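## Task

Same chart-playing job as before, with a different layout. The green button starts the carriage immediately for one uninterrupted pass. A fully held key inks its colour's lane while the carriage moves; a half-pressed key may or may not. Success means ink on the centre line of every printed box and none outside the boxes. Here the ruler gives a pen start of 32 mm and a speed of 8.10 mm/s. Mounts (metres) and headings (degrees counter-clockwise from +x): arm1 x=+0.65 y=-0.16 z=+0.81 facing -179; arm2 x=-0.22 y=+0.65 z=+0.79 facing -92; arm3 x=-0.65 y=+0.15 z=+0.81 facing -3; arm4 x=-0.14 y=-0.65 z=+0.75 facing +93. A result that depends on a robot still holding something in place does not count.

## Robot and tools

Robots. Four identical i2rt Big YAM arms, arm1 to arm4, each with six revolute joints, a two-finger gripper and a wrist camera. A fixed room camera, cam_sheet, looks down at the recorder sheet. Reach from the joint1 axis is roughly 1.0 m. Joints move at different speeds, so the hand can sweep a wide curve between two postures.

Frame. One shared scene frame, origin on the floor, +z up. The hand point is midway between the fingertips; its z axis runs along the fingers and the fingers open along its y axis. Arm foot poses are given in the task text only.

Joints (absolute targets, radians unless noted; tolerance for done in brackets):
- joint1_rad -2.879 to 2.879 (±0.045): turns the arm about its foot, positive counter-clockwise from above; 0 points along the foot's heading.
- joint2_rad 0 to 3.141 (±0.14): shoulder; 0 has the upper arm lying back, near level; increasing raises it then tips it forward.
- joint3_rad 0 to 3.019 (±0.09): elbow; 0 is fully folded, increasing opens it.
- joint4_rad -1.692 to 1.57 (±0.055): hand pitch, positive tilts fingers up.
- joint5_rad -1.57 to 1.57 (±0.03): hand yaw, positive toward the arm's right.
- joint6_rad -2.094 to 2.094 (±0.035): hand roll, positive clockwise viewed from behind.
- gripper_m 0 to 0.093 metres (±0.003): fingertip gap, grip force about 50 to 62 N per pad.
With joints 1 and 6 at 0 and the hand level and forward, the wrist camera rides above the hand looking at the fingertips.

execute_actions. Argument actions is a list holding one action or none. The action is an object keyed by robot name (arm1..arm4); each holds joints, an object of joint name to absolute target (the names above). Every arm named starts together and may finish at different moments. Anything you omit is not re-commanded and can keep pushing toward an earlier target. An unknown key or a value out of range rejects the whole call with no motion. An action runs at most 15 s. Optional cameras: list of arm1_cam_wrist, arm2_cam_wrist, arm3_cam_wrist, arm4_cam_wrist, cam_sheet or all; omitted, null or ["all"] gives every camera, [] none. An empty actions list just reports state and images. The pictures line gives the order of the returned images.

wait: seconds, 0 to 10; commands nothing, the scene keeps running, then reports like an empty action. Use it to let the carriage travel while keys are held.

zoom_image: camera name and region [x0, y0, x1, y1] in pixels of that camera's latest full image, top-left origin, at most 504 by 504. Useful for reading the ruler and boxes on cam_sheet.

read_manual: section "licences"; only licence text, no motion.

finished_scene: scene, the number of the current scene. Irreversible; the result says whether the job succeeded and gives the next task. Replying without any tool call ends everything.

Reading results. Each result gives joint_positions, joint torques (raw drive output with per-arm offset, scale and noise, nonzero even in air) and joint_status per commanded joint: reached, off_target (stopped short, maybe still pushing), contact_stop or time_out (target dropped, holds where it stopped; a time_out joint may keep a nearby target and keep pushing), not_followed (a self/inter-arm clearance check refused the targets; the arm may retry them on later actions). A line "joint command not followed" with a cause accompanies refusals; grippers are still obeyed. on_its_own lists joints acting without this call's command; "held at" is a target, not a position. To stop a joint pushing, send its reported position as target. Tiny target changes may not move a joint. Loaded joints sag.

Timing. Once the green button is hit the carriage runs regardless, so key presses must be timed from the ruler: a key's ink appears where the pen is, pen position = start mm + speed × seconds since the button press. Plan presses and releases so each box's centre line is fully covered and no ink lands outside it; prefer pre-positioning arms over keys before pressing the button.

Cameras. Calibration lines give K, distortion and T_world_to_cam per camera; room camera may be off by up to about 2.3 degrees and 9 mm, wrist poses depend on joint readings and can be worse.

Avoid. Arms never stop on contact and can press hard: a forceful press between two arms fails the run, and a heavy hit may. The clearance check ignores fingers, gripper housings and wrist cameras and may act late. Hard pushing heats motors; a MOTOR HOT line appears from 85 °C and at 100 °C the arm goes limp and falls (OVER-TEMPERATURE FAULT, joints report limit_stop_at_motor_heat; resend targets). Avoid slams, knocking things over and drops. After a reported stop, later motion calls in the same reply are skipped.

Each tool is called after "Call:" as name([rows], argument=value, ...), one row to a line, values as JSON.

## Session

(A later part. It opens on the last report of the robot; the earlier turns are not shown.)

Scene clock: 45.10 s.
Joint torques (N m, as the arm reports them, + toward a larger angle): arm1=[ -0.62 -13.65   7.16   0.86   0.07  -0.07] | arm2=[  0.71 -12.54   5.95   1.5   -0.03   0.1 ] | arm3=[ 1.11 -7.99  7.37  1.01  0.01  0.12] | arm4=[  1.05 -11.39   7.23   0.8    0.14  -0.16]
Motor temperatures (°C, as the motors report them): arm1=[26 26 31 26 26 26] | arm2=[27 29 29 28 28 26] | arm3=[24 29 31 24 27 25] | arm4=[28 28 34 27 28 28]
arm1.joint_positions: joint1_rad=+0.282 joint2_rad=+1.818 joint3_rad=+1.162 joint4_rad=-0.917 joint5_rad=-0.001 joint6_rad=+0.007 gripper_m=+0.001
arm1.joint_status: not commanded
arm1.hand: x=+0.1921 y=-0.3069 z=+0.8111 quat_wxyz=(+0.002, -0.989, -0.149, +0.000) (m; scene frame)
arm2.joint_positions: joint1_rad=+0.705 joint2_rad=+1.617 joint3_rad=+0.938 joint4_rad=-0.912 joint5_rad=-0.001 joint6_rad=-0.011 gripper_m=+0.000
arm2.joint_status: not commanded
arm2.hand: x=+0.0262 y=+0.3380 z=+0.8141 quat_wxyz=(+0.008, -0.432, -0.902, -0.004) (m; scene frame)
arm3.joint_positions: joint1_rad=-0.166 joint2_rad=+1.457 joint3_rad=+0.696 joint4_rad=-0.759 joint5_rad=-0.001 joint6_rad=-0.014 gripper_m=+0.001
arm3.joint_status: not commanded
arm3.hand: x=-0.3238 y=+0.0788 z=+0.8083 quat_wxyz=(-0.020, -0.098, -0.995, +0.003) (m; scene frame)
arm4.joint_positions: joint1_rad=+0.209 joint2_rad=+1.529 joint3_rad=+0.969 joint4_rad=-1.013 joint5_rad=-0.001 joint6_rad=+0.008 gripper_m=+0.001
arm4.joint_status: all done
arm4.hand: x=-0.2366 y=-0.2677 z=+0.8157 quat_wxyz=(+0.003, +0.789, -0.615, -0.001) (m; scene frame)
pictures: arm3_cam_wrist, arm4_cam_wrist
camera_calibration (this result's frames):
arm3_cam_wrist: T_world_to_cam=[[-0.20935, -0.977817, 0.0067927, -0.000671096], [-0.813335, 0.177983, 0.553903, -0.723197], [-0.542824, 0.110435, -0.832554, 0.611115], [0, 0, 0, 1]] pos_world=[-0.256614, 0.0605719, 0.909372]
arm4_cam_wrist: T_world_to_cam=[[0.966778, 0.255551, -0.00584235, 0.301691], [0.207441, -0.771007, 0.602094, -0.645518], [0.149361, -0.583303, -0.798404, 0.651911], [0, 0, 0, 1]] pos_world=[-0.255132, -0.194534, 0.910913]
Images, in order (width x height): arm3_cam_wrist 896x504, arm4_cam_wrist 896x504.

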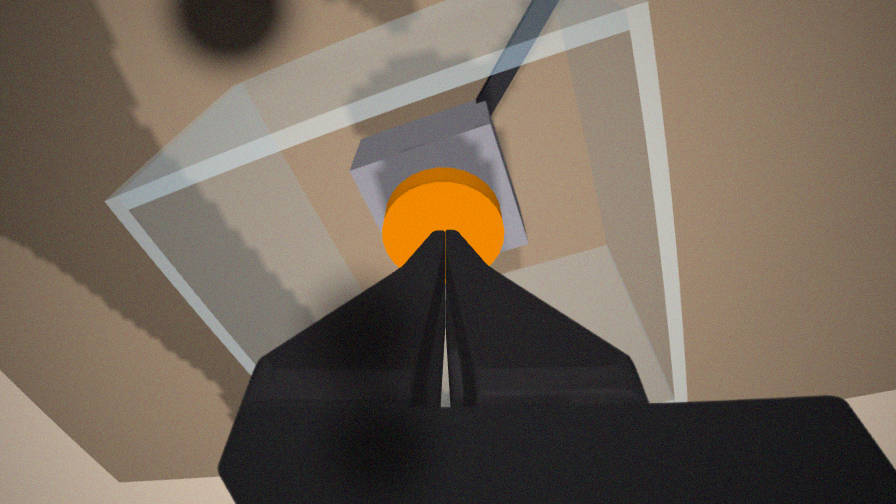

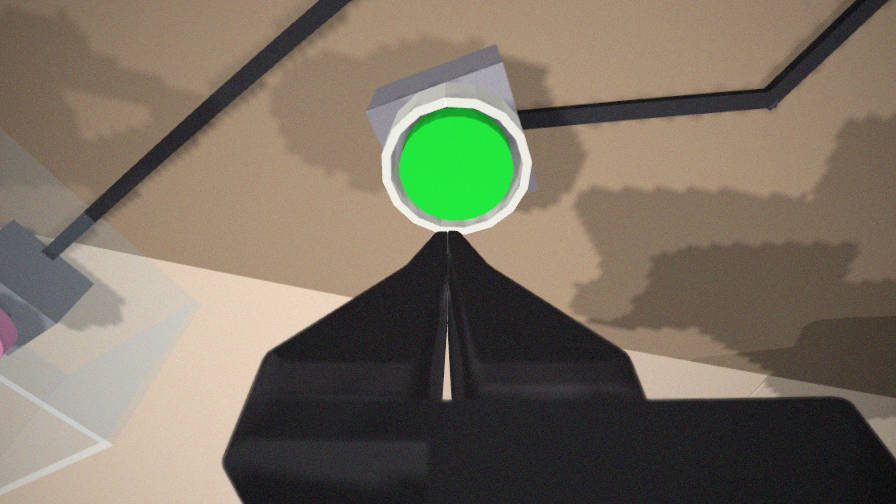

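Call:
execute_actions([
  {"arm4":{"joints":{"joint2_rad":1.72}}},
], cameras=[])

Call:
execute_actions([
  {"arm4":{"joints":{"joint2_rad":1.33}}},
], cameras=[])

Call:
execute_actions([
  {"arm4":{"joints":{"joint1_rad":0.848}}},
], cameras=[])

Call:
execute_actions([
  {"arm4":{"joints":{"joint2_rad":1.54}}},
], cameras=[])

Call:
wait(seconds=10)

Call:
wait(seconds=3.3)

Call:
execute_actions([
  {"arm1":{"joints":{"joint2_rad":1.98}},"arm2":{"joints":{"joint2_rad":1.78}},"arm3":{"joints":{"joint2_rad":1.65}},"arm4":{"joints":{"joint2_rad":1.72}}},
], cameras=[])

Call:
wait(seconds=0.5)

Call:
execute_actions([
  {"arm1":{"joints":{"joint2_rad":1.816}},"arm2":{"joints":{"joint2_rad":1.614}},"arm3":{"joints":{"joint2_rad":1.46}},"arm4":{"joints":{"joint2_rad":1.54}}},
], cameras=["cam_sheet"])

Scene clock: 57.53 s.
Joint torques (N m, as the arm reports them, + toward a larger angle): arm1=[ -0.59 -13.6    7.15   0.86   0.07  -0.07] | arm2=[  0.71 -12.52   5.95   1.5   -0.03   0.1 ] | arm3=[ 1.18 -7.88  7.33  1.19  0.05  0.12] | arm4=[ 1.01 -8.76  5.15  0.61  0.15 -0.16]
Motor temperatures (°C, as the motors report them): arm1=[26 26 31 26 26 26] | arm2=[27 29 29 28 28 26] | arm3=[24 29 31 24 27 25] | arm4=[28 29 34 27 28 28]
arm1.joint_positions: joint1_rad=+0.282 joint2_rad=+1.818 joint3_rad=+1.162 joint4_rad=-0.917 joint5_rad=-0.001 joint6_rad=+0.007 gripper_m=+0.001
arm1.joint_status: not commanded
arm1.hand: x=+0.1921 y=-0.3069 z=+0.8111 quat_wxyz=(+0.002, -0.989, -0.149, +0.000) (m; scene frame)
arm2.joint_positions: joint1_rad=+0.705 joint2_rad=+1.617 joint3_rad=+0.938 joint4_rad=-0.912 joint5_rad=-0.001 joint6_rad=-0.011 gripper_m=+0.000
arm2.joint_status: not commanded
arm2.hand: x=+0.0262 y=+0.3380 z=+0.8141 quat_wxyz=(+0.008, -0.432, -0.902, -0.004) (m; scene frame)
arm3.joint_positions: joint1_rad=-0.166 joint2_rad=+1.457 joint3_rad=+0.696 joint4_rad=-0.759 joint5_rad=-0.001 joint6_rad=-0.014 gripper_m=+0.001
arm3.joint_status: not commanded
arm3.hand: x=-0.3238 y=+0.0788 z=+0.8083 quat_wxyz=(-0.020, -0.098, -0.995, +0.003) (m; scene frame)
arm4.joint_positions: joint1_rad=+0.209 joint2_rad=+1.676 joint3_rad=+0.987 joint4_rad=-1.014 joint5_rad=-0.002 joint6_rad=+0.008 gripper_m=+0.001
arm4.joint_status: all done
arm4.hand: x=-0.2355 y=-0.2732 z=+0.7658 quat_wxyz=(+0.043, +0.787, -0.613, +0.051) (m; scene frame)
pictures: none
No camera images: the call's "cameras" was empty. Leave "cameras" out to get every camera's image.

Scene clock: 58.80 s.
Joint torques (N m, as the arm reports them, + toward a larger angle): arm1=[ -0.62 -13.56   7.16   0.87   0.07  -0.07] | arm2=[  0.76 -12.55   5.96   1.5   -0.03   0.1 ] | arm3=[ 0.84 -7.74  7.55  1.15  0.05  0.09] | arm4=[ 1.08 -7.3   8.32  1.2   0.15 -0.15]
Motor temperatures (°C, as the motors report them): arm1=[26 26 31 26 26 26] | arm2=[27 29 29 28 28 26] | arm3=[24 29 31 24 27 25] | arm4=[28 29 34 27 28 28]
arm1.joint_positions: joint1_rad=+0.282 joint2_rad=+1.818 joint3_rad=+1.162 joint4_rad=-0.917 joint5_rad=-0.001 joint6_rad=+0.007 gripper_m=+0.001
arm1.joint_status: not commanded
arm1.hand: x=+0.1921 y=-0.3069 z=+0.8111 quat_wxyz=(+0.002, -0.989, -0.149, +0.000) (m; scene frame)
arm2.joint_positions: joint1_rad=+0.705 joint2_rad=+1.617 joint3_rad=+0.938 joint4_rad=-0.912 joint5_rad=-0.001 joint6_rad=-0.011 gripper_m=+0.000
arm2.joint_status: not commanded
arm2.hand: x=+0.0262 y=+0.3380 z=+0.8141 quat_wxyz=(+0.008, -0.432, -0.902, -0.004) (m; scene frame)
arm3.joint_positions: joint1_rad=-0.166 joint2_rad=+1.457 joint3_rad=+0.696 joint4_rad=-0.759 joint5_rad=-0.001 joint6_rad=-0.014 gripper_m=+0.001
arm3.joint_status: not commanded
arm3.hand: x=-0.3238 y=+0.0788 z=+0.8083 quat_wxyz=(-0.020, -0.098, -0.995, +0.003) (m; scene frame)
arm4.joint_positions: joint1_rad=+0.209 joint2_rad=+1.313 joint3_rad=+0.969 joint4_rad=-1.013 joint5_rad=-0.002 joint6_rad=+0.008 gripper_m=+0.001
arm4.joint_status: all done
arm4.hand: x=-0.2377 y=-0.2621 z=+0.8975 quat_wxyz=(-0.062, +0.784, -0.611, -0.087) (m; scene frame)
pictures: none
No camera images: the call's "cameras" was empty. Leave "cameras" out to get every camera's image.

Scene clock: 60.03 s.
Joint torques (N m, as the arm reports them, + toward a larger angle): arm1=[ -0.65 -13.59   7.15   0.86   0.07  -0.07] | arm2=[  0.72 -12.52   5.96   1.49  -0.04   0.1 ] | arm3=[ 0.75 -7.11  7.35  1.02  0.02  0.1 ] | arm4=[ 0.96 -7.35  8.28  1.27  0.14 -0.16]
Motor temperatures (°C, as the motors report them): arm1=[26 27 31 26 26 26] | arm2=[27 29 29 28 28 26] | arm3=[24 29 31 24 27 25] | arm4=[28 29 34 27 28 28]
arm1.joint_positions: joint1_rad=+0.282 joint2_rad=+1.818 joint3_rad=+1.162 joint4_rad=-0.917 joint5_rad=-0.001 joint6_rad=+0.007 gripper_m=+0.001
arm1.joint_status: not commanded
arm1.hand: x=+0.1921 y=-0.3069 z=+0.8111 quat_wxyz=(+0.002, -0.989, -0.149, +0.000) (m; scene frame)
arm2.joint_positions: joint1_rad=+0.705 joint2_rad=+1.617 joint3_rad=+0.938 joint4_rad=-0.912 joint5_rad=-0.001 joint6_rad=-0.011 gripper_m=+0.000
arm2.joint_status: not commanded
arm2.hand: x=+0.0262 y=+0.3380 z=+0.8141 quat_wxyz=(+0.008, -0.432, -0.902, -0.004) (m; scene frame)
arm3.joint_positions: joint1_rad=-0.166 joint2_rad=+1.457 joint3_rad=+0.696 joint4_rad=-0.759 joint5_rad=-0.001 joint6_rad=-0.014 gripper_m=+0.001
arm3.joint_status: not commanded
arm3.hand: x=-0.3238 y=+0.0788 z=+0.8083 quat_wxyz=(-0.020, -0.098, -0.995, +0.003) (m; scene frame)
arm4.joint_positions: joint1_rad=+0.849 joint2_rad=+1.313 joint3_rad=+0.969 joint4_rad=-1.013 joint5_rad=-0.001 joint6_rad=+0.008 gripper_m=+0.001
arm4.joint_status: all done
arm4.hand: x=-0.4503 y=-0.3995 z=+0.8987 quat_wxyz=(-0.033, +0.936, -0.334, -0.103) (m; scene frame)
pictures: none
No camera images: the call's "cameras" was empty. Leave "cameras" out to get every camera's image.

Scene clock: 61.00 s.
Joint torques (N m, as the arm reports them, + toward a larger angle): arm1=[ -0.65 -13.64   7.17   0.87   0.07  -0.07] | arm2=[  0.73 -12.53   5.96   1.5   -0.04   0.1 ] | arm3=[ 1.38 -7.45  7.24  1.29  0.01  0.14] | arm4=[  0.89 -11.48   7.22   0.78   0.13  -0.15]
Motor temperatures (°C, as the motors report them): arm1=[26 27 31 26 26 26] | arm2=[27 29 29 28 28 26] | arm3=[24 29 31 24 27 25] | arm4=[28 29 34 27 28 28]
arm1.joint_positions: joint1_rad=+0.282 joint2_rad=+1.818 joint3_rad=+1.162 joint4_rad=-0.917 joint5_rad=-0.001 joint6_rad=+0.007 gripper_m=+0.001
arm1.joint_status: not commanded
arm1.hand: x=+0.1921 y=-0.3069 z=+0.8111 quat_wxyz=(+0.002, -0.989, -0.149, +0.000) (m; scene frame)
arm2.joint_positions: joint1_rad=+0.705 joint2_rad=+1.617 joint3_rad=+0.938 joint4_rad=-0.912 joint5_rad=-0.001 joint6_rad=-0.011 gripper_m=+0.000
arm2.joint_status: not commanded
arm2.hand: x=+0.0262 y=+0.3380 z=+0.8141 quat_wxyz=(+0.008, -0.432, -0.902, -0.004) (m; scene frame)
arm3.joint_positions: joint1_rad=-0.166 joint2_rad=+1.457 joint3_rad=+0.696 joint4_rad=-0.759 joint5_rad=-0.001 joint6_rad=-0.014 gripper_m=+0.001
arm3.joint_status: not commanded
arm3.hand: x=-0.3238 y=+0.0788 z=+0.8083 quat_wxyz=(-0.020, -0.098, -0.995, +0.003) (m; scene frame)
arm4.joint_positions: joint1_rad=+0.849 joint2_rad=+1.550 joint3_rad=+0.969 joint4_rad=-1.013 joint5_rad=-0.001 joint6_rad=+0.008 gripper_m=+0.001
arm4.joint_status: all done
arm4.hand: x=-0.4452 y=-0.4040 z=+0.8091 quat_wxyz=(+0.006, +0.942, -0.336, +0.008) (m; scene frame)
pictures: none
No camera images: the call's "cameras" was empty. Leave "cameras" out to get every camera's image.

Scene clock: 71.00 s.
Joint torques (N m, as the arm reports them, + toward a larger angle): arm1=[ -0.65 -13.65   7.16   0.86   0.07  -0.07] | arm2=[  0.72 -12.57   5.95   1.5   -0.04   0.1 ] | arm3=[ 1.63 -7.42  7.27  1.19  0.03  0.14] | arm4=[  0.93 -11.65   7.08   0.75   0.14  -0.14]
Motor temperatures (°C, as the motors report them): arm1=[26 27 31 26 26 26] | arm2=[27 30 29 28 28 26] | arm3=[24 29 31 24 27 25] | arm4=[28 29 34 27 28 28]
arm1.joint_positions: joint1_rad=+0.282 joint2_rad=+1.818 joint3_rad=+1.162 joint4_rad=-0.917 joint5_rad=-0.001 joint6_rad=+0.007 gripper_m=+0.001
arm1.joint_status: not commanded
arm1.hand: x=+0.1921 y=-0.3069 z=+0.8111 quat_wxyz=(+0.002, -0.989, -0.149, +0.000) (m; scene frame)
arm2.joint_positions: joint1_rad=+0.705 joint2_rad=+1.617 joint3_rad=+0.938 joint4_rad=-0.912 joint5_rad=-0.001 joint6_rad=-0.011 gripper_m=+0.000
arm2.joint_status: not commanded
arm2.hand: x=+0.0262 y=+0.3380 z=+0.8141 quat_wxyz=(+0.008, -0.432, -0.902, -0.004) (m; scene frame)
arm3.joint_positions: joint1_rad=-0.166 joint2_rad=+1.457 joint3_rad=+0.696 joint4_rad=-0.759 joint5_rad=-0.001 joint6_rad=-0.014 gripper_m=+0.001
arm3.joint_status: not commanded
arm3.hand: x=-0.3238 y=+0.0788 z=+0.8083 quat_wxyz=(-0.020, -0.098, -0.995, +0.003) (m; scene frame)
arm4.joint_positions: joint1_rad=+0.849 joint2_rad=+1.550 joint3_rad=+0.969 joint4_rad=-1.013 joint5_rad=-0.001 joint6_rad=+0.008 gripper_m=+0.001
arm4.joint_status: all done
arm4.hand: x=-0.4452 y=-0.4040 z=+0.8091 quat_wxyz=(+0.006, +0.942, -0.336, +0.008) (m; scene frame)
wait: 10.00 s; at rest by 0.27 s
pictures: arm1_cam_wrist, arm2_cam_wrist, arm3_cam_wrist, arm4_cam_wrist, cam_sheet
camera_calibration (this result's frames):
arm1_cam_wrist: T_world_to_cam=[[-0.297625, 0.95465, 0.00790899, 0.340718], [0.779874, 0.238342, 0.578783, -0.538533], [0.55065, 0.178428, -0.815443, 0.732655], [0, 0, 0, 1]] pos_world=[0.117958, -0.327638, 0.906437]
arm2_cam_wrist: T_world_to_cam=[[-0.785842, -0.618352, 0.00959839, 0.222223], [-0.492526, 0.635169, 0.594961, -0.677126], [-0.373992, 0.462818, -0.803697, 0.629365], [0, 0, 0, 1]] pos_world=[0.0765076, 0.27622, 0.90655]
arm3_cam_wrist: T_world_to_cam=[[-0.20935, -0.977817, 0.0067927, -0.000671096], [-0.813335, 0.177983, 0.553903, -0.723197], [-0.542824, 0.110435, -0.832554, 0.611115], [0, 0, 0, 1]] pos_world=[-0.256614, 0.0605719, 0.909372]
arm4_cam_wrist: T_world_to_cam=[[0.623051, 0.782167, -0.00475788, 0.597036], [0.617959, -0.488501, 0.616031, -0.417701], [0.479515, -0.386759, -0.787708, 0.815991], [0, 0, 0, 1]] pos_world=[-0.505142, -0.355438, 0.902919]
Images, in order (width x height): arm1_cam_wrist 896x504, arm2_cam_wrist 896x504, arm3_cam_wrist 896x504, arm4_cam_wrist 896x504, cam_sheet 896x504.

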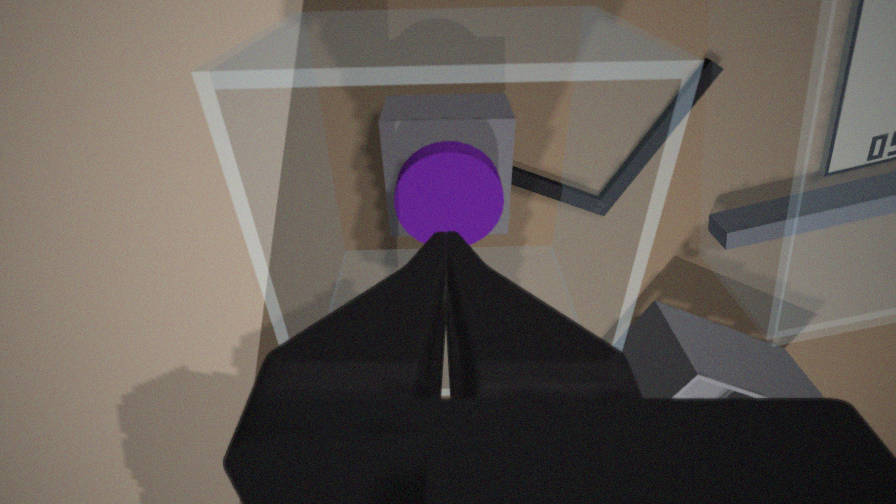

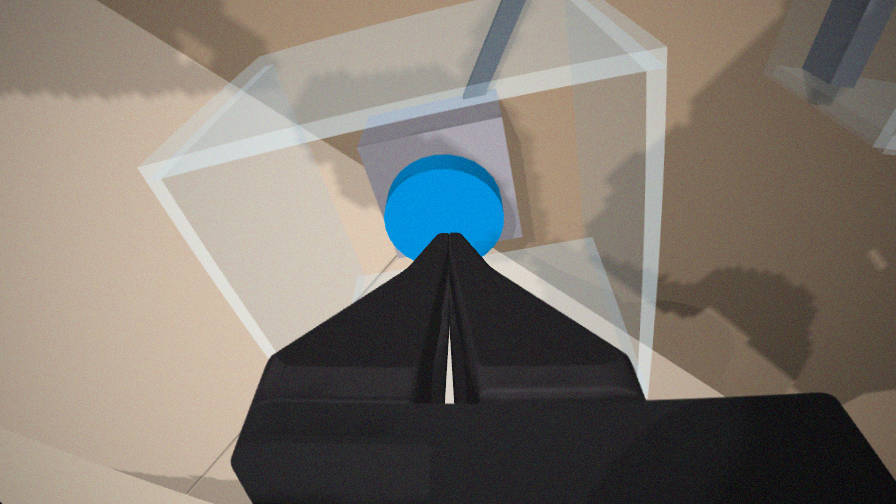

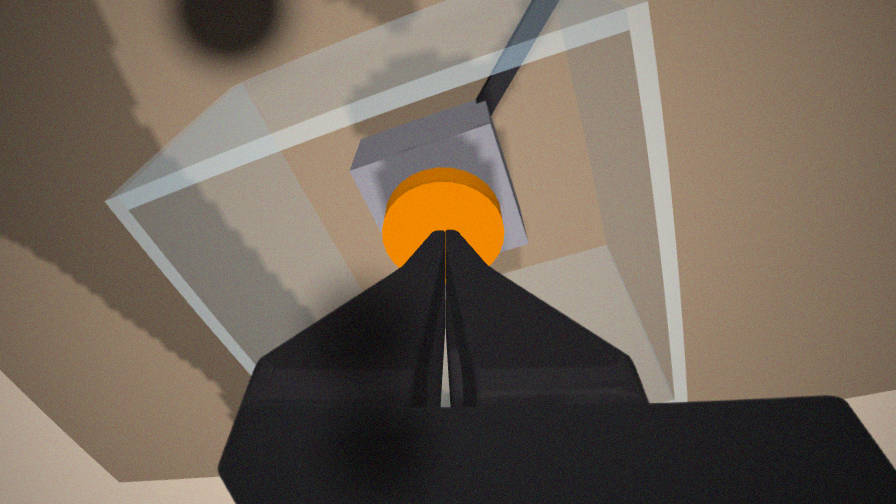

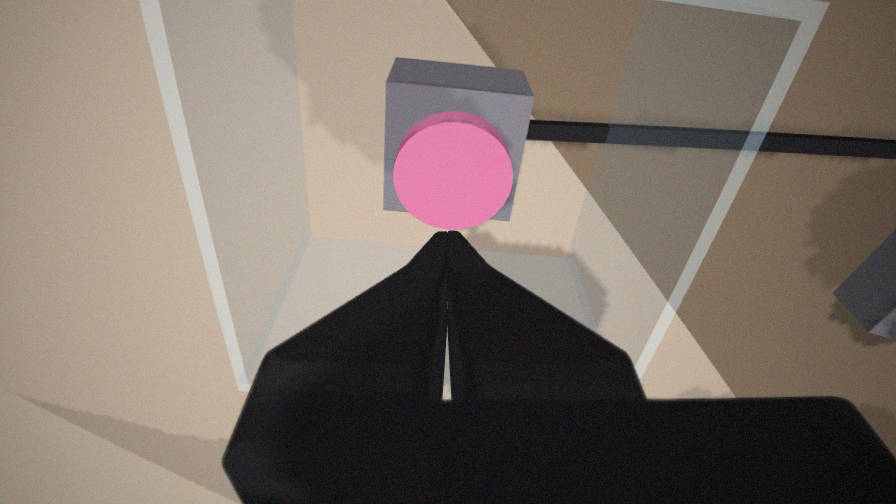

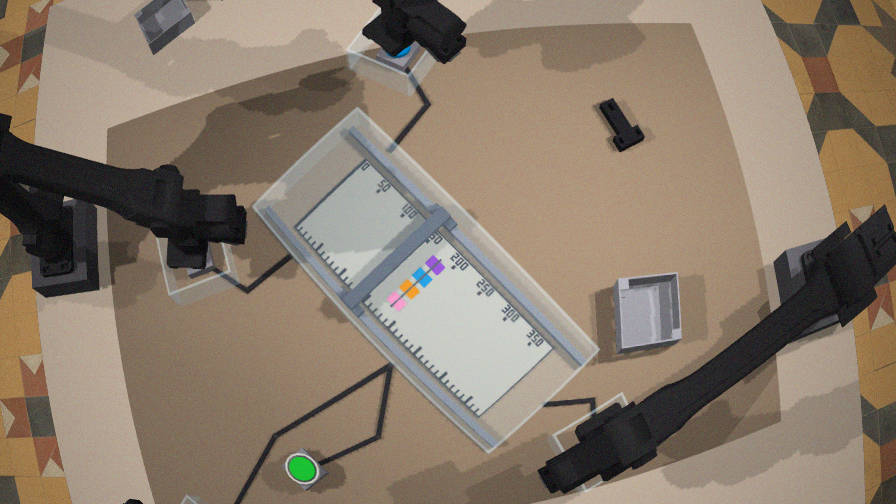

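Scene clock: 74.30 s.
Joint torques (N m, as the arm reports them, + toward a larger angle): arm1=[ -0.62 -13.63   7.17   0.87   0.07  -0.07] | arm2=[  0.75 -12.52   5.95   1.49  -0.04   0.1 ] | arm3=[ 1.21 -7.61  7.22  1.14  0.08  0.11] | arm4=[  0.85 -11.56   7.07   0.77   0.15  -0.16]
Motor temperatures (°C, as the motors report them): arm1=[26 27 31 26 26 26] | arm2=[27 30 29 28 28 26] | arm3=[24 29 31 24 27 25] | arm4=[28 29 34 27 28 28]
arm1.joint_positions: joint1_rad=+0.282 joint2_rad=+1.818 joint3_rad=+1.162 joint4_rad=-0.917 joint5_rad=-0.001 joint6_rad=+0.007 gripper_m=+0.001
arm1.joint_status: not commanded
arm1.hand: x=+0.1921 y=-0.3069 z=+0.8111 quat_wxyz=(+0.002, -0.989, -0.149, +0.000) (m; scene frame)
arm2.joint_positions: joint1_rad=+0.705 joint2_rad=+1.617 joint3_rad=+0.938 joint4_rad=-0.912 joint5_rad=-0.001 joint6_rad=-0.011 gripper_m=+0.000
arm2.joint_status: not commanded
arm2.hand: x=+0.0262 y=+0.3380 z=+0.8141 quat_wxyz=(+0.008, -0.432, -0.902, -0.004) (m; scene frame)
arm3.joint_positions: joint1_rad=-0.166 joint2_rad=+1.457 joint3_rad=+0.696 joint4_rad=-0.759 joint5_rad=-0.001 joint6_rad=-0.014 gripper_m=+0.001
arm3.joint_status: not commanded
arm3.hand: x=-0.3238 y=+0.0788 z=+0.8083 quat_wxyz=(-0.020, -0.098, -0.995, +0.003) (m; scene frame)
arm4.joint_positions: joint1_rad=+0.849 joint2_rad=+1.550 joint3_rad=+0.969 joint4_rad=-1.013 joint5_rad=-0.001 joint6_rad=+0.008 gripper_m=+0.001
arm4.joint_status: all done
arm4.hand: x=-0.4452 y=-0.4040 z=+0.8091 quat_wxyz=(+0.006, +0.942, -0.336, +0.008) (m; scene frame)
wait: 3.30 s; at rest by 0.27 s
pictures: arm1_cam_wrist, arm2_cam_wrist, arm3_cam_wrist, arm4_cam_wrist, cam_sheet
camera_calibration (this result's frames):
arm1_cam_wrist: T_world_to_cam=[[-0.297625, 0.95465, 0.00790899, 0.340718], [0.779874, 0.238342, 0.578783, -0.538533], [0.55065, 0.178428, -0.815443, 0.732655], [0, 0, 0, 1]] pos_world=[0.117958, -0.327638, 0.906437]
arm2_cam_wrist: T_world_to_cam=[[-0.785842, -0.618352, 0.00959839, 0.222223], [-0.492526, 0.635169, 0.594961, -0.677126], [-0.373992, 0.462818, -0.803697, 0.629365], [0, 0, 0, 1]] pos_world=[0.0765076, 0.27622, 0.90655]
arm3_cam_wrist: T_world_to_cam=[[-0.20935, -0.977817, 0.0067927, -0.000671096], [-0.813335, 0.177983, 0.553903, -0.723197], [-0.542824, 0.110435, -0.832554, 0.611115], [0, 0, 0, 1]] pos_world=[-0.256614, 0.0605719, 0.909372]
arm4_cam_wrist: T_world_to_cam=[[0.623051, 0.782167, -0.00475788, 0.597036], [0.617959, -0.488501, 0.616031, -0.417701], [0.479515, -0.386759, -0.787708, 0.815991], [0, 0, 0, 1]] pos_world=[-0.505142, -0.355438, 0.902919]
Images, in order (width x height): arm1_cam_wrist 896x504, arm2_cam_wrist 896x504, arm3_cam_wrist 896x504, arm4_cam_wrist 896x504, cam_sheet 896x504.

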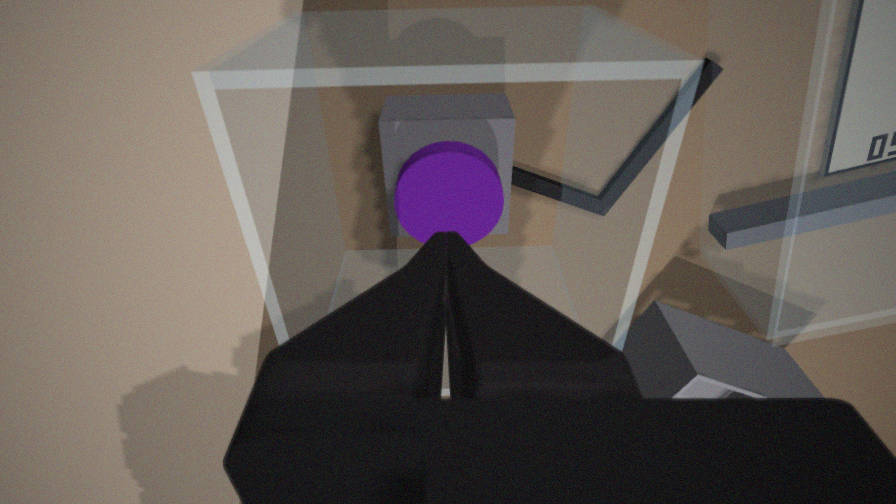

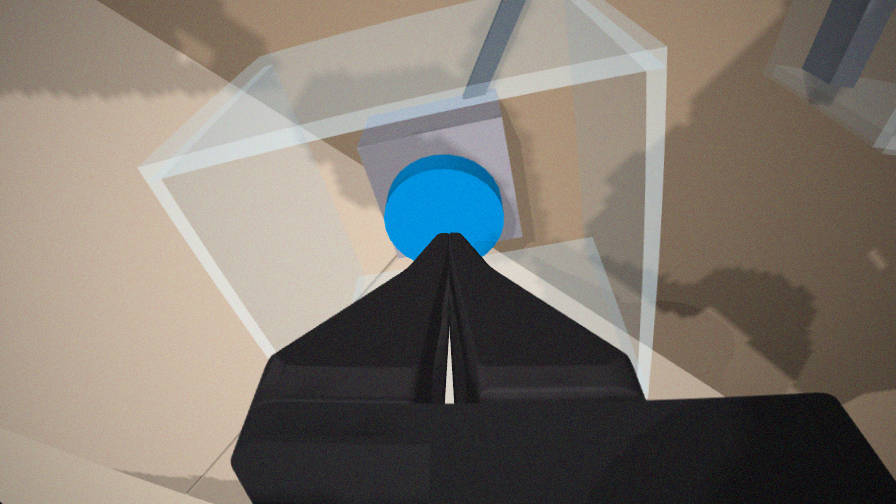

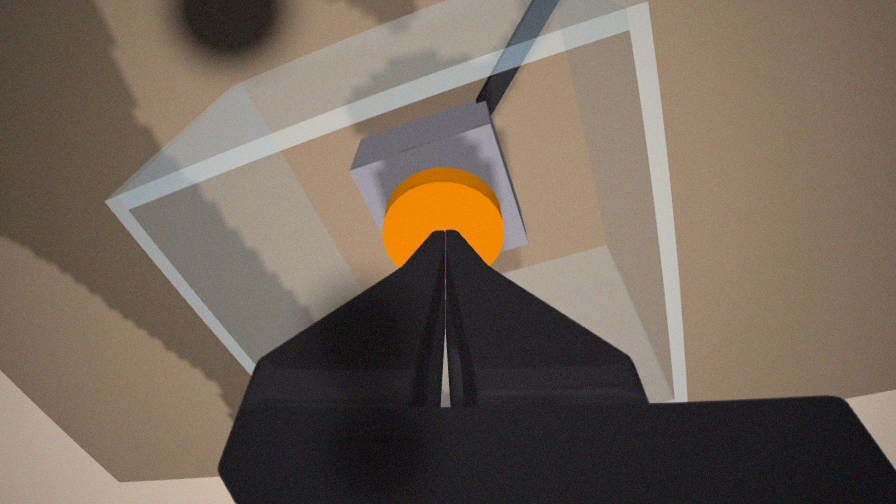

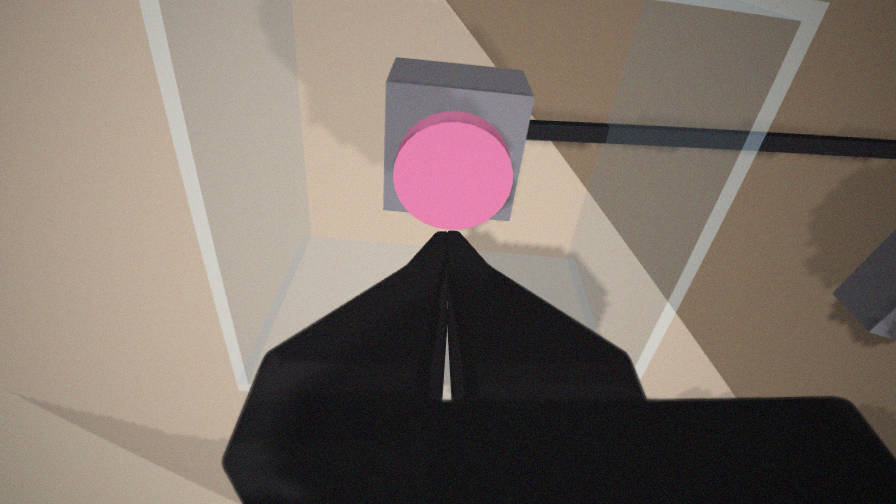

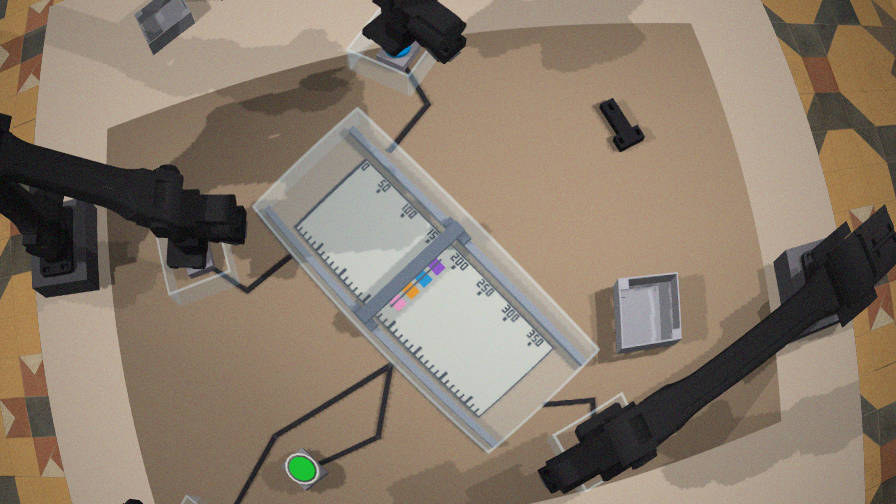

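Scene clock: 75.13 s.
Joint torques (N m, as the arm reports them, + toward a larger angle): arm1=[ -0.6  -10.06   5.37   0.65   0.07  -0.07] | arm2=[ 0.71 -8.16  4.19  1.31 -0.04  0.1 ] | arm3=[ 1.52 -3.39  5.13  0.95  0.04  0.11] | arm4=[ 0.87 -8.39  5.23  0.65  0.13 -0.15]
Motor temperatures (°C, as the motors report them): arm1=[26 27 31 26 26 26] | arm2=[27 30 29 28 28 26] | arm3=[24 29 31 24 27 25] | arm4=[28 29 34 27 28 28]
arm1.joint_positions: joint1_rad=+0.282 joint2_rad=+1.927 joint3_rad=+1.174 joint4_rad=-0.916 joint5_rad=-0.001 joint6_rad=+0.007 gripper_m=+0.001
arm1.joint_status: all done
arm1.hand: x=+0.2016 y=-0.3037 z=+0.7649 quat_wxyz=(+0.009, -0.988, -0.149, -0.047) (m; scene frame)
arm2.joint_positions: joint1_rad=+0.705 joint2_rad=+1.720 joint3_rad=+0.954 joint4_rad=-0.912 joint5_rad=-0.001 joint6_rad=-0.011 gripper_m=+0.000
arm2.joint_status: all done
arm2.hand: x=+0.0231 y=+0.3419 z=+0.7796 quat_wxyz=(+0.047, -0.432, -0.900, -0.023) (m; scene frame)
arm3.joint_positions: joint1_rad=-0.166 joint2_rad=+1.582 joint3_rad=+0.710 joint4_rad=-0.761 joint5_rad=-0.001 joint6_rad=-0.013 gripper_m=+0.001
arm3.joint_status: all done
arm3.hand: x=-0.3351 y=+0.0810 z=+0.7734 quat_wxyz=(+0.036, -0.098, -0.995, -0.003) (m; scene frame)
arm4.joint_positions: joint1_rad=+0.849 joint2_rad=+1.672 joint3_rad=+0.986 joint4_rad=-1.014 joint5_rad=-0.001 joint6_rad=+0.008 gripper_m=+0.001
arm4.joint_status: all done
arm4.hand: x=-0.4422 y=-0.4067 z=+0.7682 quat_wxyz=(+0.023, +0.940, -0.335, +0.059) (m; scene frame)
pictures: none
No camera images: the call's "cameras" was empty. Leave "cameras" out to get every camera's image.

Scene clock: 75.63 s.
Joint torques (N m, as the arm reports them, + toward a larger angle): arm1=[ -0.64 -10.07   5.4    0.66   0.07  -0.07] | arm2=[ 0.72 -8.13  4.18  1.32 -0.04  0.09] | arm3=[ 1.62 -3.79  5.16  0.98  0.04  0.1 ] | arm4=[ 0.94 -8.45  5.25  0.62  0.13 -0.15]
Motor temperatures (°C, as the motors report them): arm1=[26 27 31 26 26 26] | arm2=[27 30 29 28 28 26] | arm3=[24 29 31 24 27 25] | arm4=[28 29 34 27 28 28]
arm1.joint_positions: joint1_rad=+0.282 joint2_rad=+1.927 joint3_rad=+1.174 joint4_rad=-0.916 joint5_rad=-0.001 joint6_rad=+0.007 gripper_m=+0.001
arm1.joint_status: all done
arm1.hand: x=+0.2016 y=-0.3037 z=+0.7649 quat_wxyz=(+0.009, -0.988, -0.149, -0.047) (m; scene frame)
arm2.joint_positions: joint1_rad=+0.705 joint2_rad=+1.720 joint3_rad=+0.954 joint4_rad=-0.912 joint5_rad=-0.001 joint6_rad=-0.011 gripper_m=+0.000
arm2.joint_status: all done
arm2.hand: x=+0.0231 y=+0.3419 z=+0.7796 quat_wxyz=(+0.047, -0.432, -0.900, -0.023) (m; scene frame)
arm3.joint_positions: joint1_rad=-0.166 joint2_rad=+1.582 joint3_rad=+0.710 joint4_rad=-0.761 joint5_rad=-0.001 joint6_rad=-0.013 gripper_m=+0.001
arm3.joint_status: all done
arm3.hand: x=-0.3351 y=+0.0810 z=+0.7734 quat_wxyz=(+0.036, -0.098, -0.995, -0.003) (m; scene frame)
arm4.joint_positions: joint1_rad=+0.849 joint2_rad=+1.672 joint3_rad=+0.986 joint4_rad=-1.014 joint5_rad=-0.001 joint6_rad=+0.008 gripper_m=+0.001
arm4.joint_status: all done
arm4.hand: x=-0.4422 y=-0.4067 z=+0.7682 quat_wxyz=(+0.023, +0.940, -0.335, +0.059) (m; scene frame)
wait: 0.50 s; at rest by 0.27 s
pictures: arm1_cam_wrist, arm2_cam_wrist, arm3_cam_wrist, arm4_cam_wrist, cam_sheet
camera_calibration (this result's frames):
arm1_cam_wrist: T_world_to_cam=[[-0.297967, 0.95454, 0.00827836, 0.340595], [0.72365, 0.22022, 0.654091, -0.571735], [0.622533, 0.200888, -0.756371, 0.636273], [0, 0, 0, 1]] pos_world=[0.119121, -0.327024, 0.852405]
arm2_cam_wrist: T_world_to_cam=[[-0.785359, -0.618968, 0.00952017, 0.222796], [-0.458521, 0.591975, 0.662816, -0.699537], [-0.415897, 0.516183, -0.748722, 0.538531], [0, 0, 0, 1]] pos_world=[0.0781963, 0.274031, 0.864753]
arm3_cam_wrist: T_world_to_cam=[[-0.209263, -0.977835, 0.00697616, -0.00065862], [-0.74674, 0.164405, 0.644477, -0.760041], [-0.631339, 0.129655, -0.764592, 0.491932], [0, 0, 0, 1]] pos_world=[-0.257115, 0.0605288, 0.865961]
arm4_cam_wrist: T_world_to_cam=[[0.623131, 0.7821, -0.00519523, 0.597366], [0.563253, -0.444138, 0.696769, -0.463868], [0.542636, -0.437105, -0.717276, 0.734703], [0, 0, 0, 1]] pos_world=[-0.509639, -0.352079, 0.853298]
Images, in order (width x height): arm1_cam_wrist 896x504, arm2_cam_wrist 896x504, arm3_cam_wrist 896x504, arm4_cam_wrist 896x504, cam_sheet 896x504.

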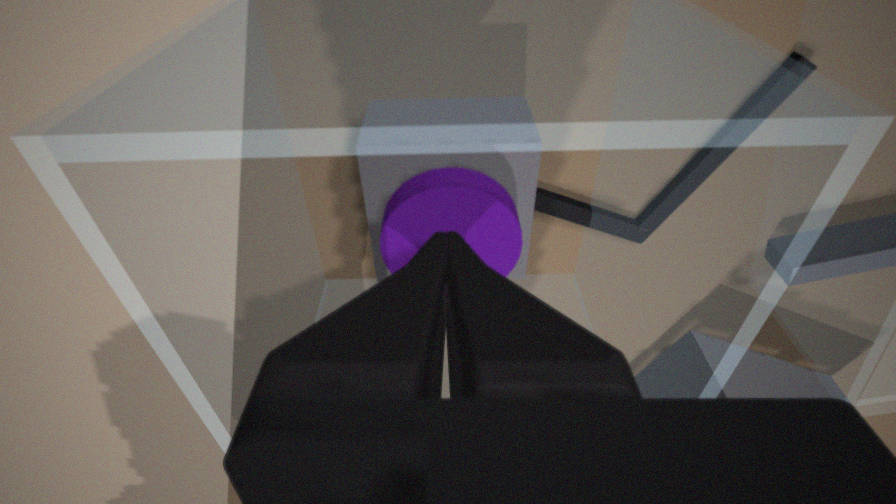

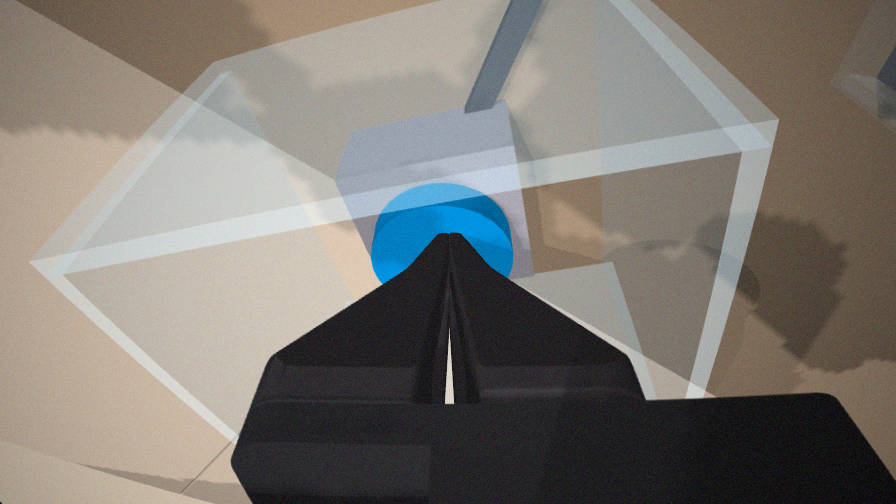

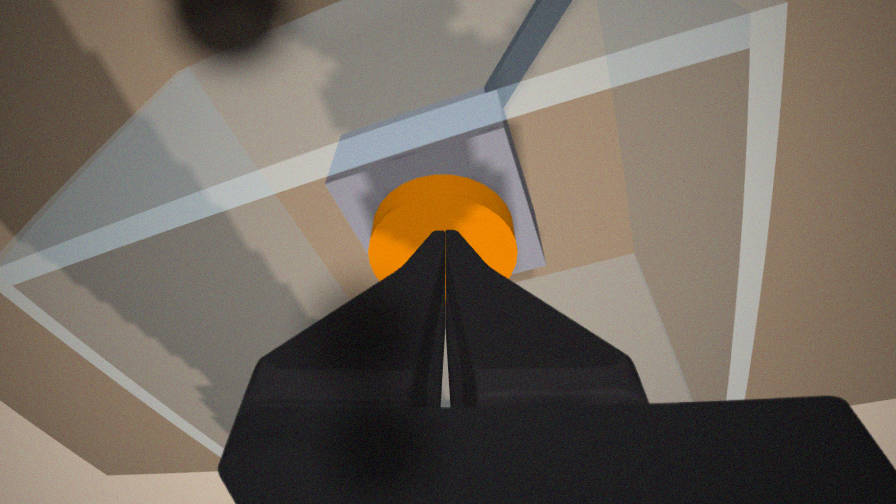

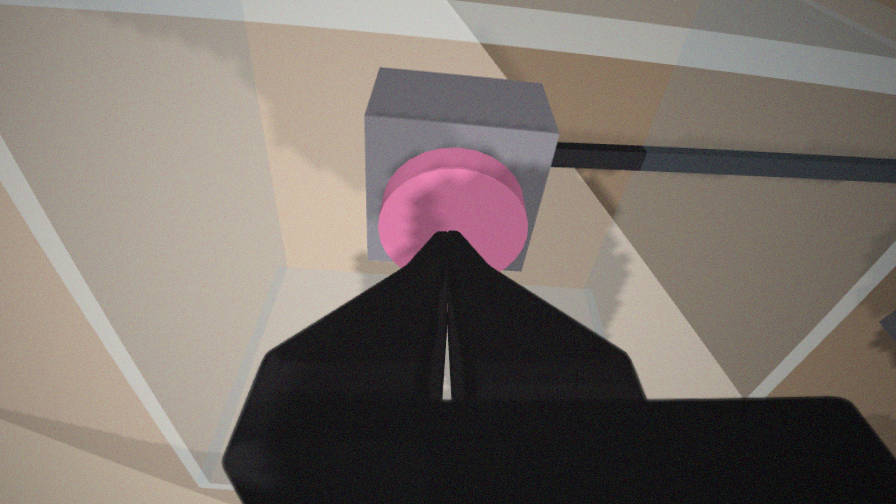

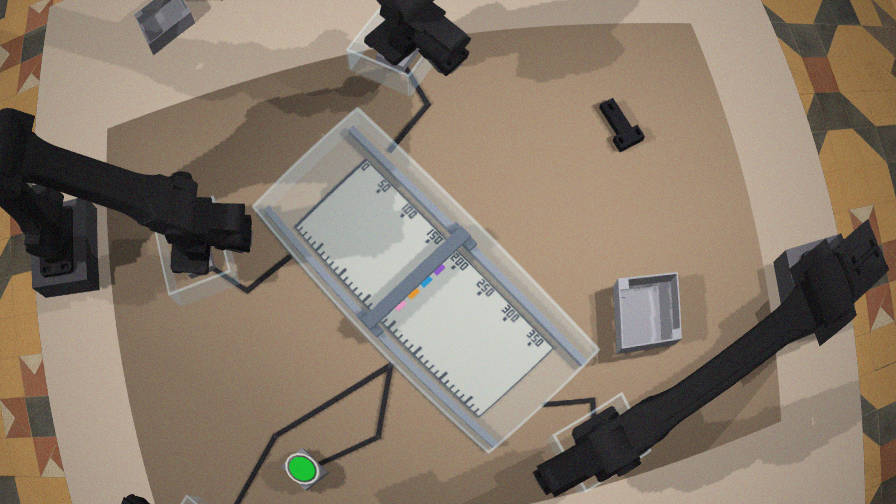

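Scene clock: 76.67 s.
Joint torques (N m, as the arm reports them, + toward a larger angle): arm1=[ -0.65 -14.     7.21   0.79   0.07  -0.07] | arm2=[  0.77 -12.79   5.9    1.4   -0.04   0.1 ] | arm3=[ 1.38 -8.17  7.35  1.24  0.05  0.09] | arm4=[  0.79 -10.05   6.89   0.82   0.12  -0.17]
Motor temperatures (°C, as the motors report them): arm1=[26 27 31 26 26 26] | arm2=[27 30 29 28 28 26] | arm3=[24 29 31 24 27 25] | arm4=[28 29 34 27 28 28]
arm1.joint_positions: joint1_rad=+0.282 joint2_rad=+1.818 joint3_rad=+1.162 joint4_rad=-0.916 joint5_rad=-0.001 joint6_rad=+0.007 gripper_m=+0.001
arm1.joint_status: all done
arm1.hand: x=+0.1918 y=-0.3070 z=+0.8111 quat_wxyz=(+0.002, -0.989, -0.149, +0.001) (m; scene frame)
arm2.joint_positions: joint1_rad=+0.705 joint2_rad=+1.617 joint3_rad=+0.938 joint4_rad=-0.910 joint5_rad=-0.001 joint6_rad=-0.011 gripper_m=+0.000
arm2.joint_status: all done
arm2.hand: x=+0.0266 y=+0.3374 z=+0.8142 quat_wxyz=(+0.007, -0.432, -0.902, -0.004) (m; scene frame)
arm3.joint_positions: joint1_rad=-0.166 joint2_rad=+1.458 joint3_rad=+0.698 joint4_rad=-0.758 joint5_rad=-0.001 joint6_rad=-0.013 gripper_m=+0.001
arm3.joint_status: all done
arm3.hand: x=-0.3230 y=+0.0786 z=+0.8084 quat_wxyz=(-0.021, -0.098, -0.995, +0.003) (m; scene frame)
arm4.joint_positions: joint1_rad=+0.849 joint2_rad=+1.530 joint3_rad=+0.975 joint4_rad=-1.013 joint5_rad=-0.001 joint6_rad=+0.008 gripper_m=+0.001
arm4.joint_status: all done
arm4.hand: x=-0.4482 y=-0.4016 z=+0.8183 quat_wxyz=(+0.002, +0.942, -0.336, -0.004) (m; scene frame)
pictures: cam_sheet
Images, in order (width x height): cam_sheet 896x504.

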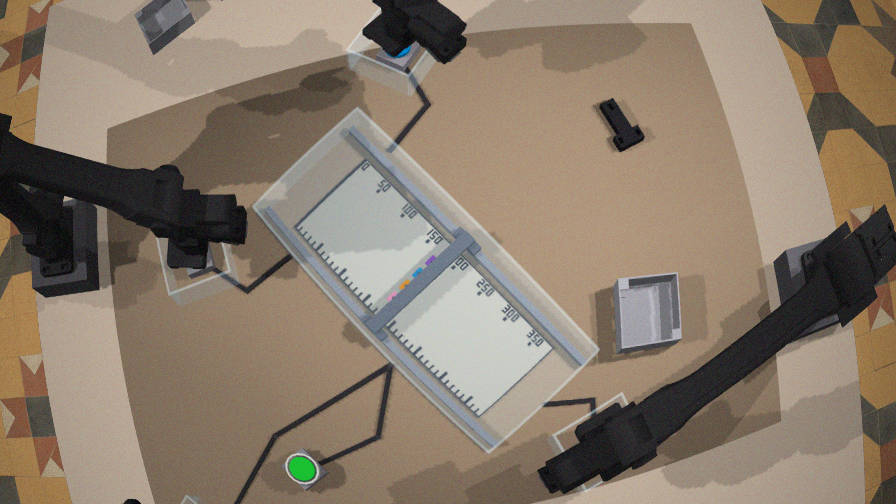

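Call:
finished_scene(scene=2)

The scene is finished: the task was done.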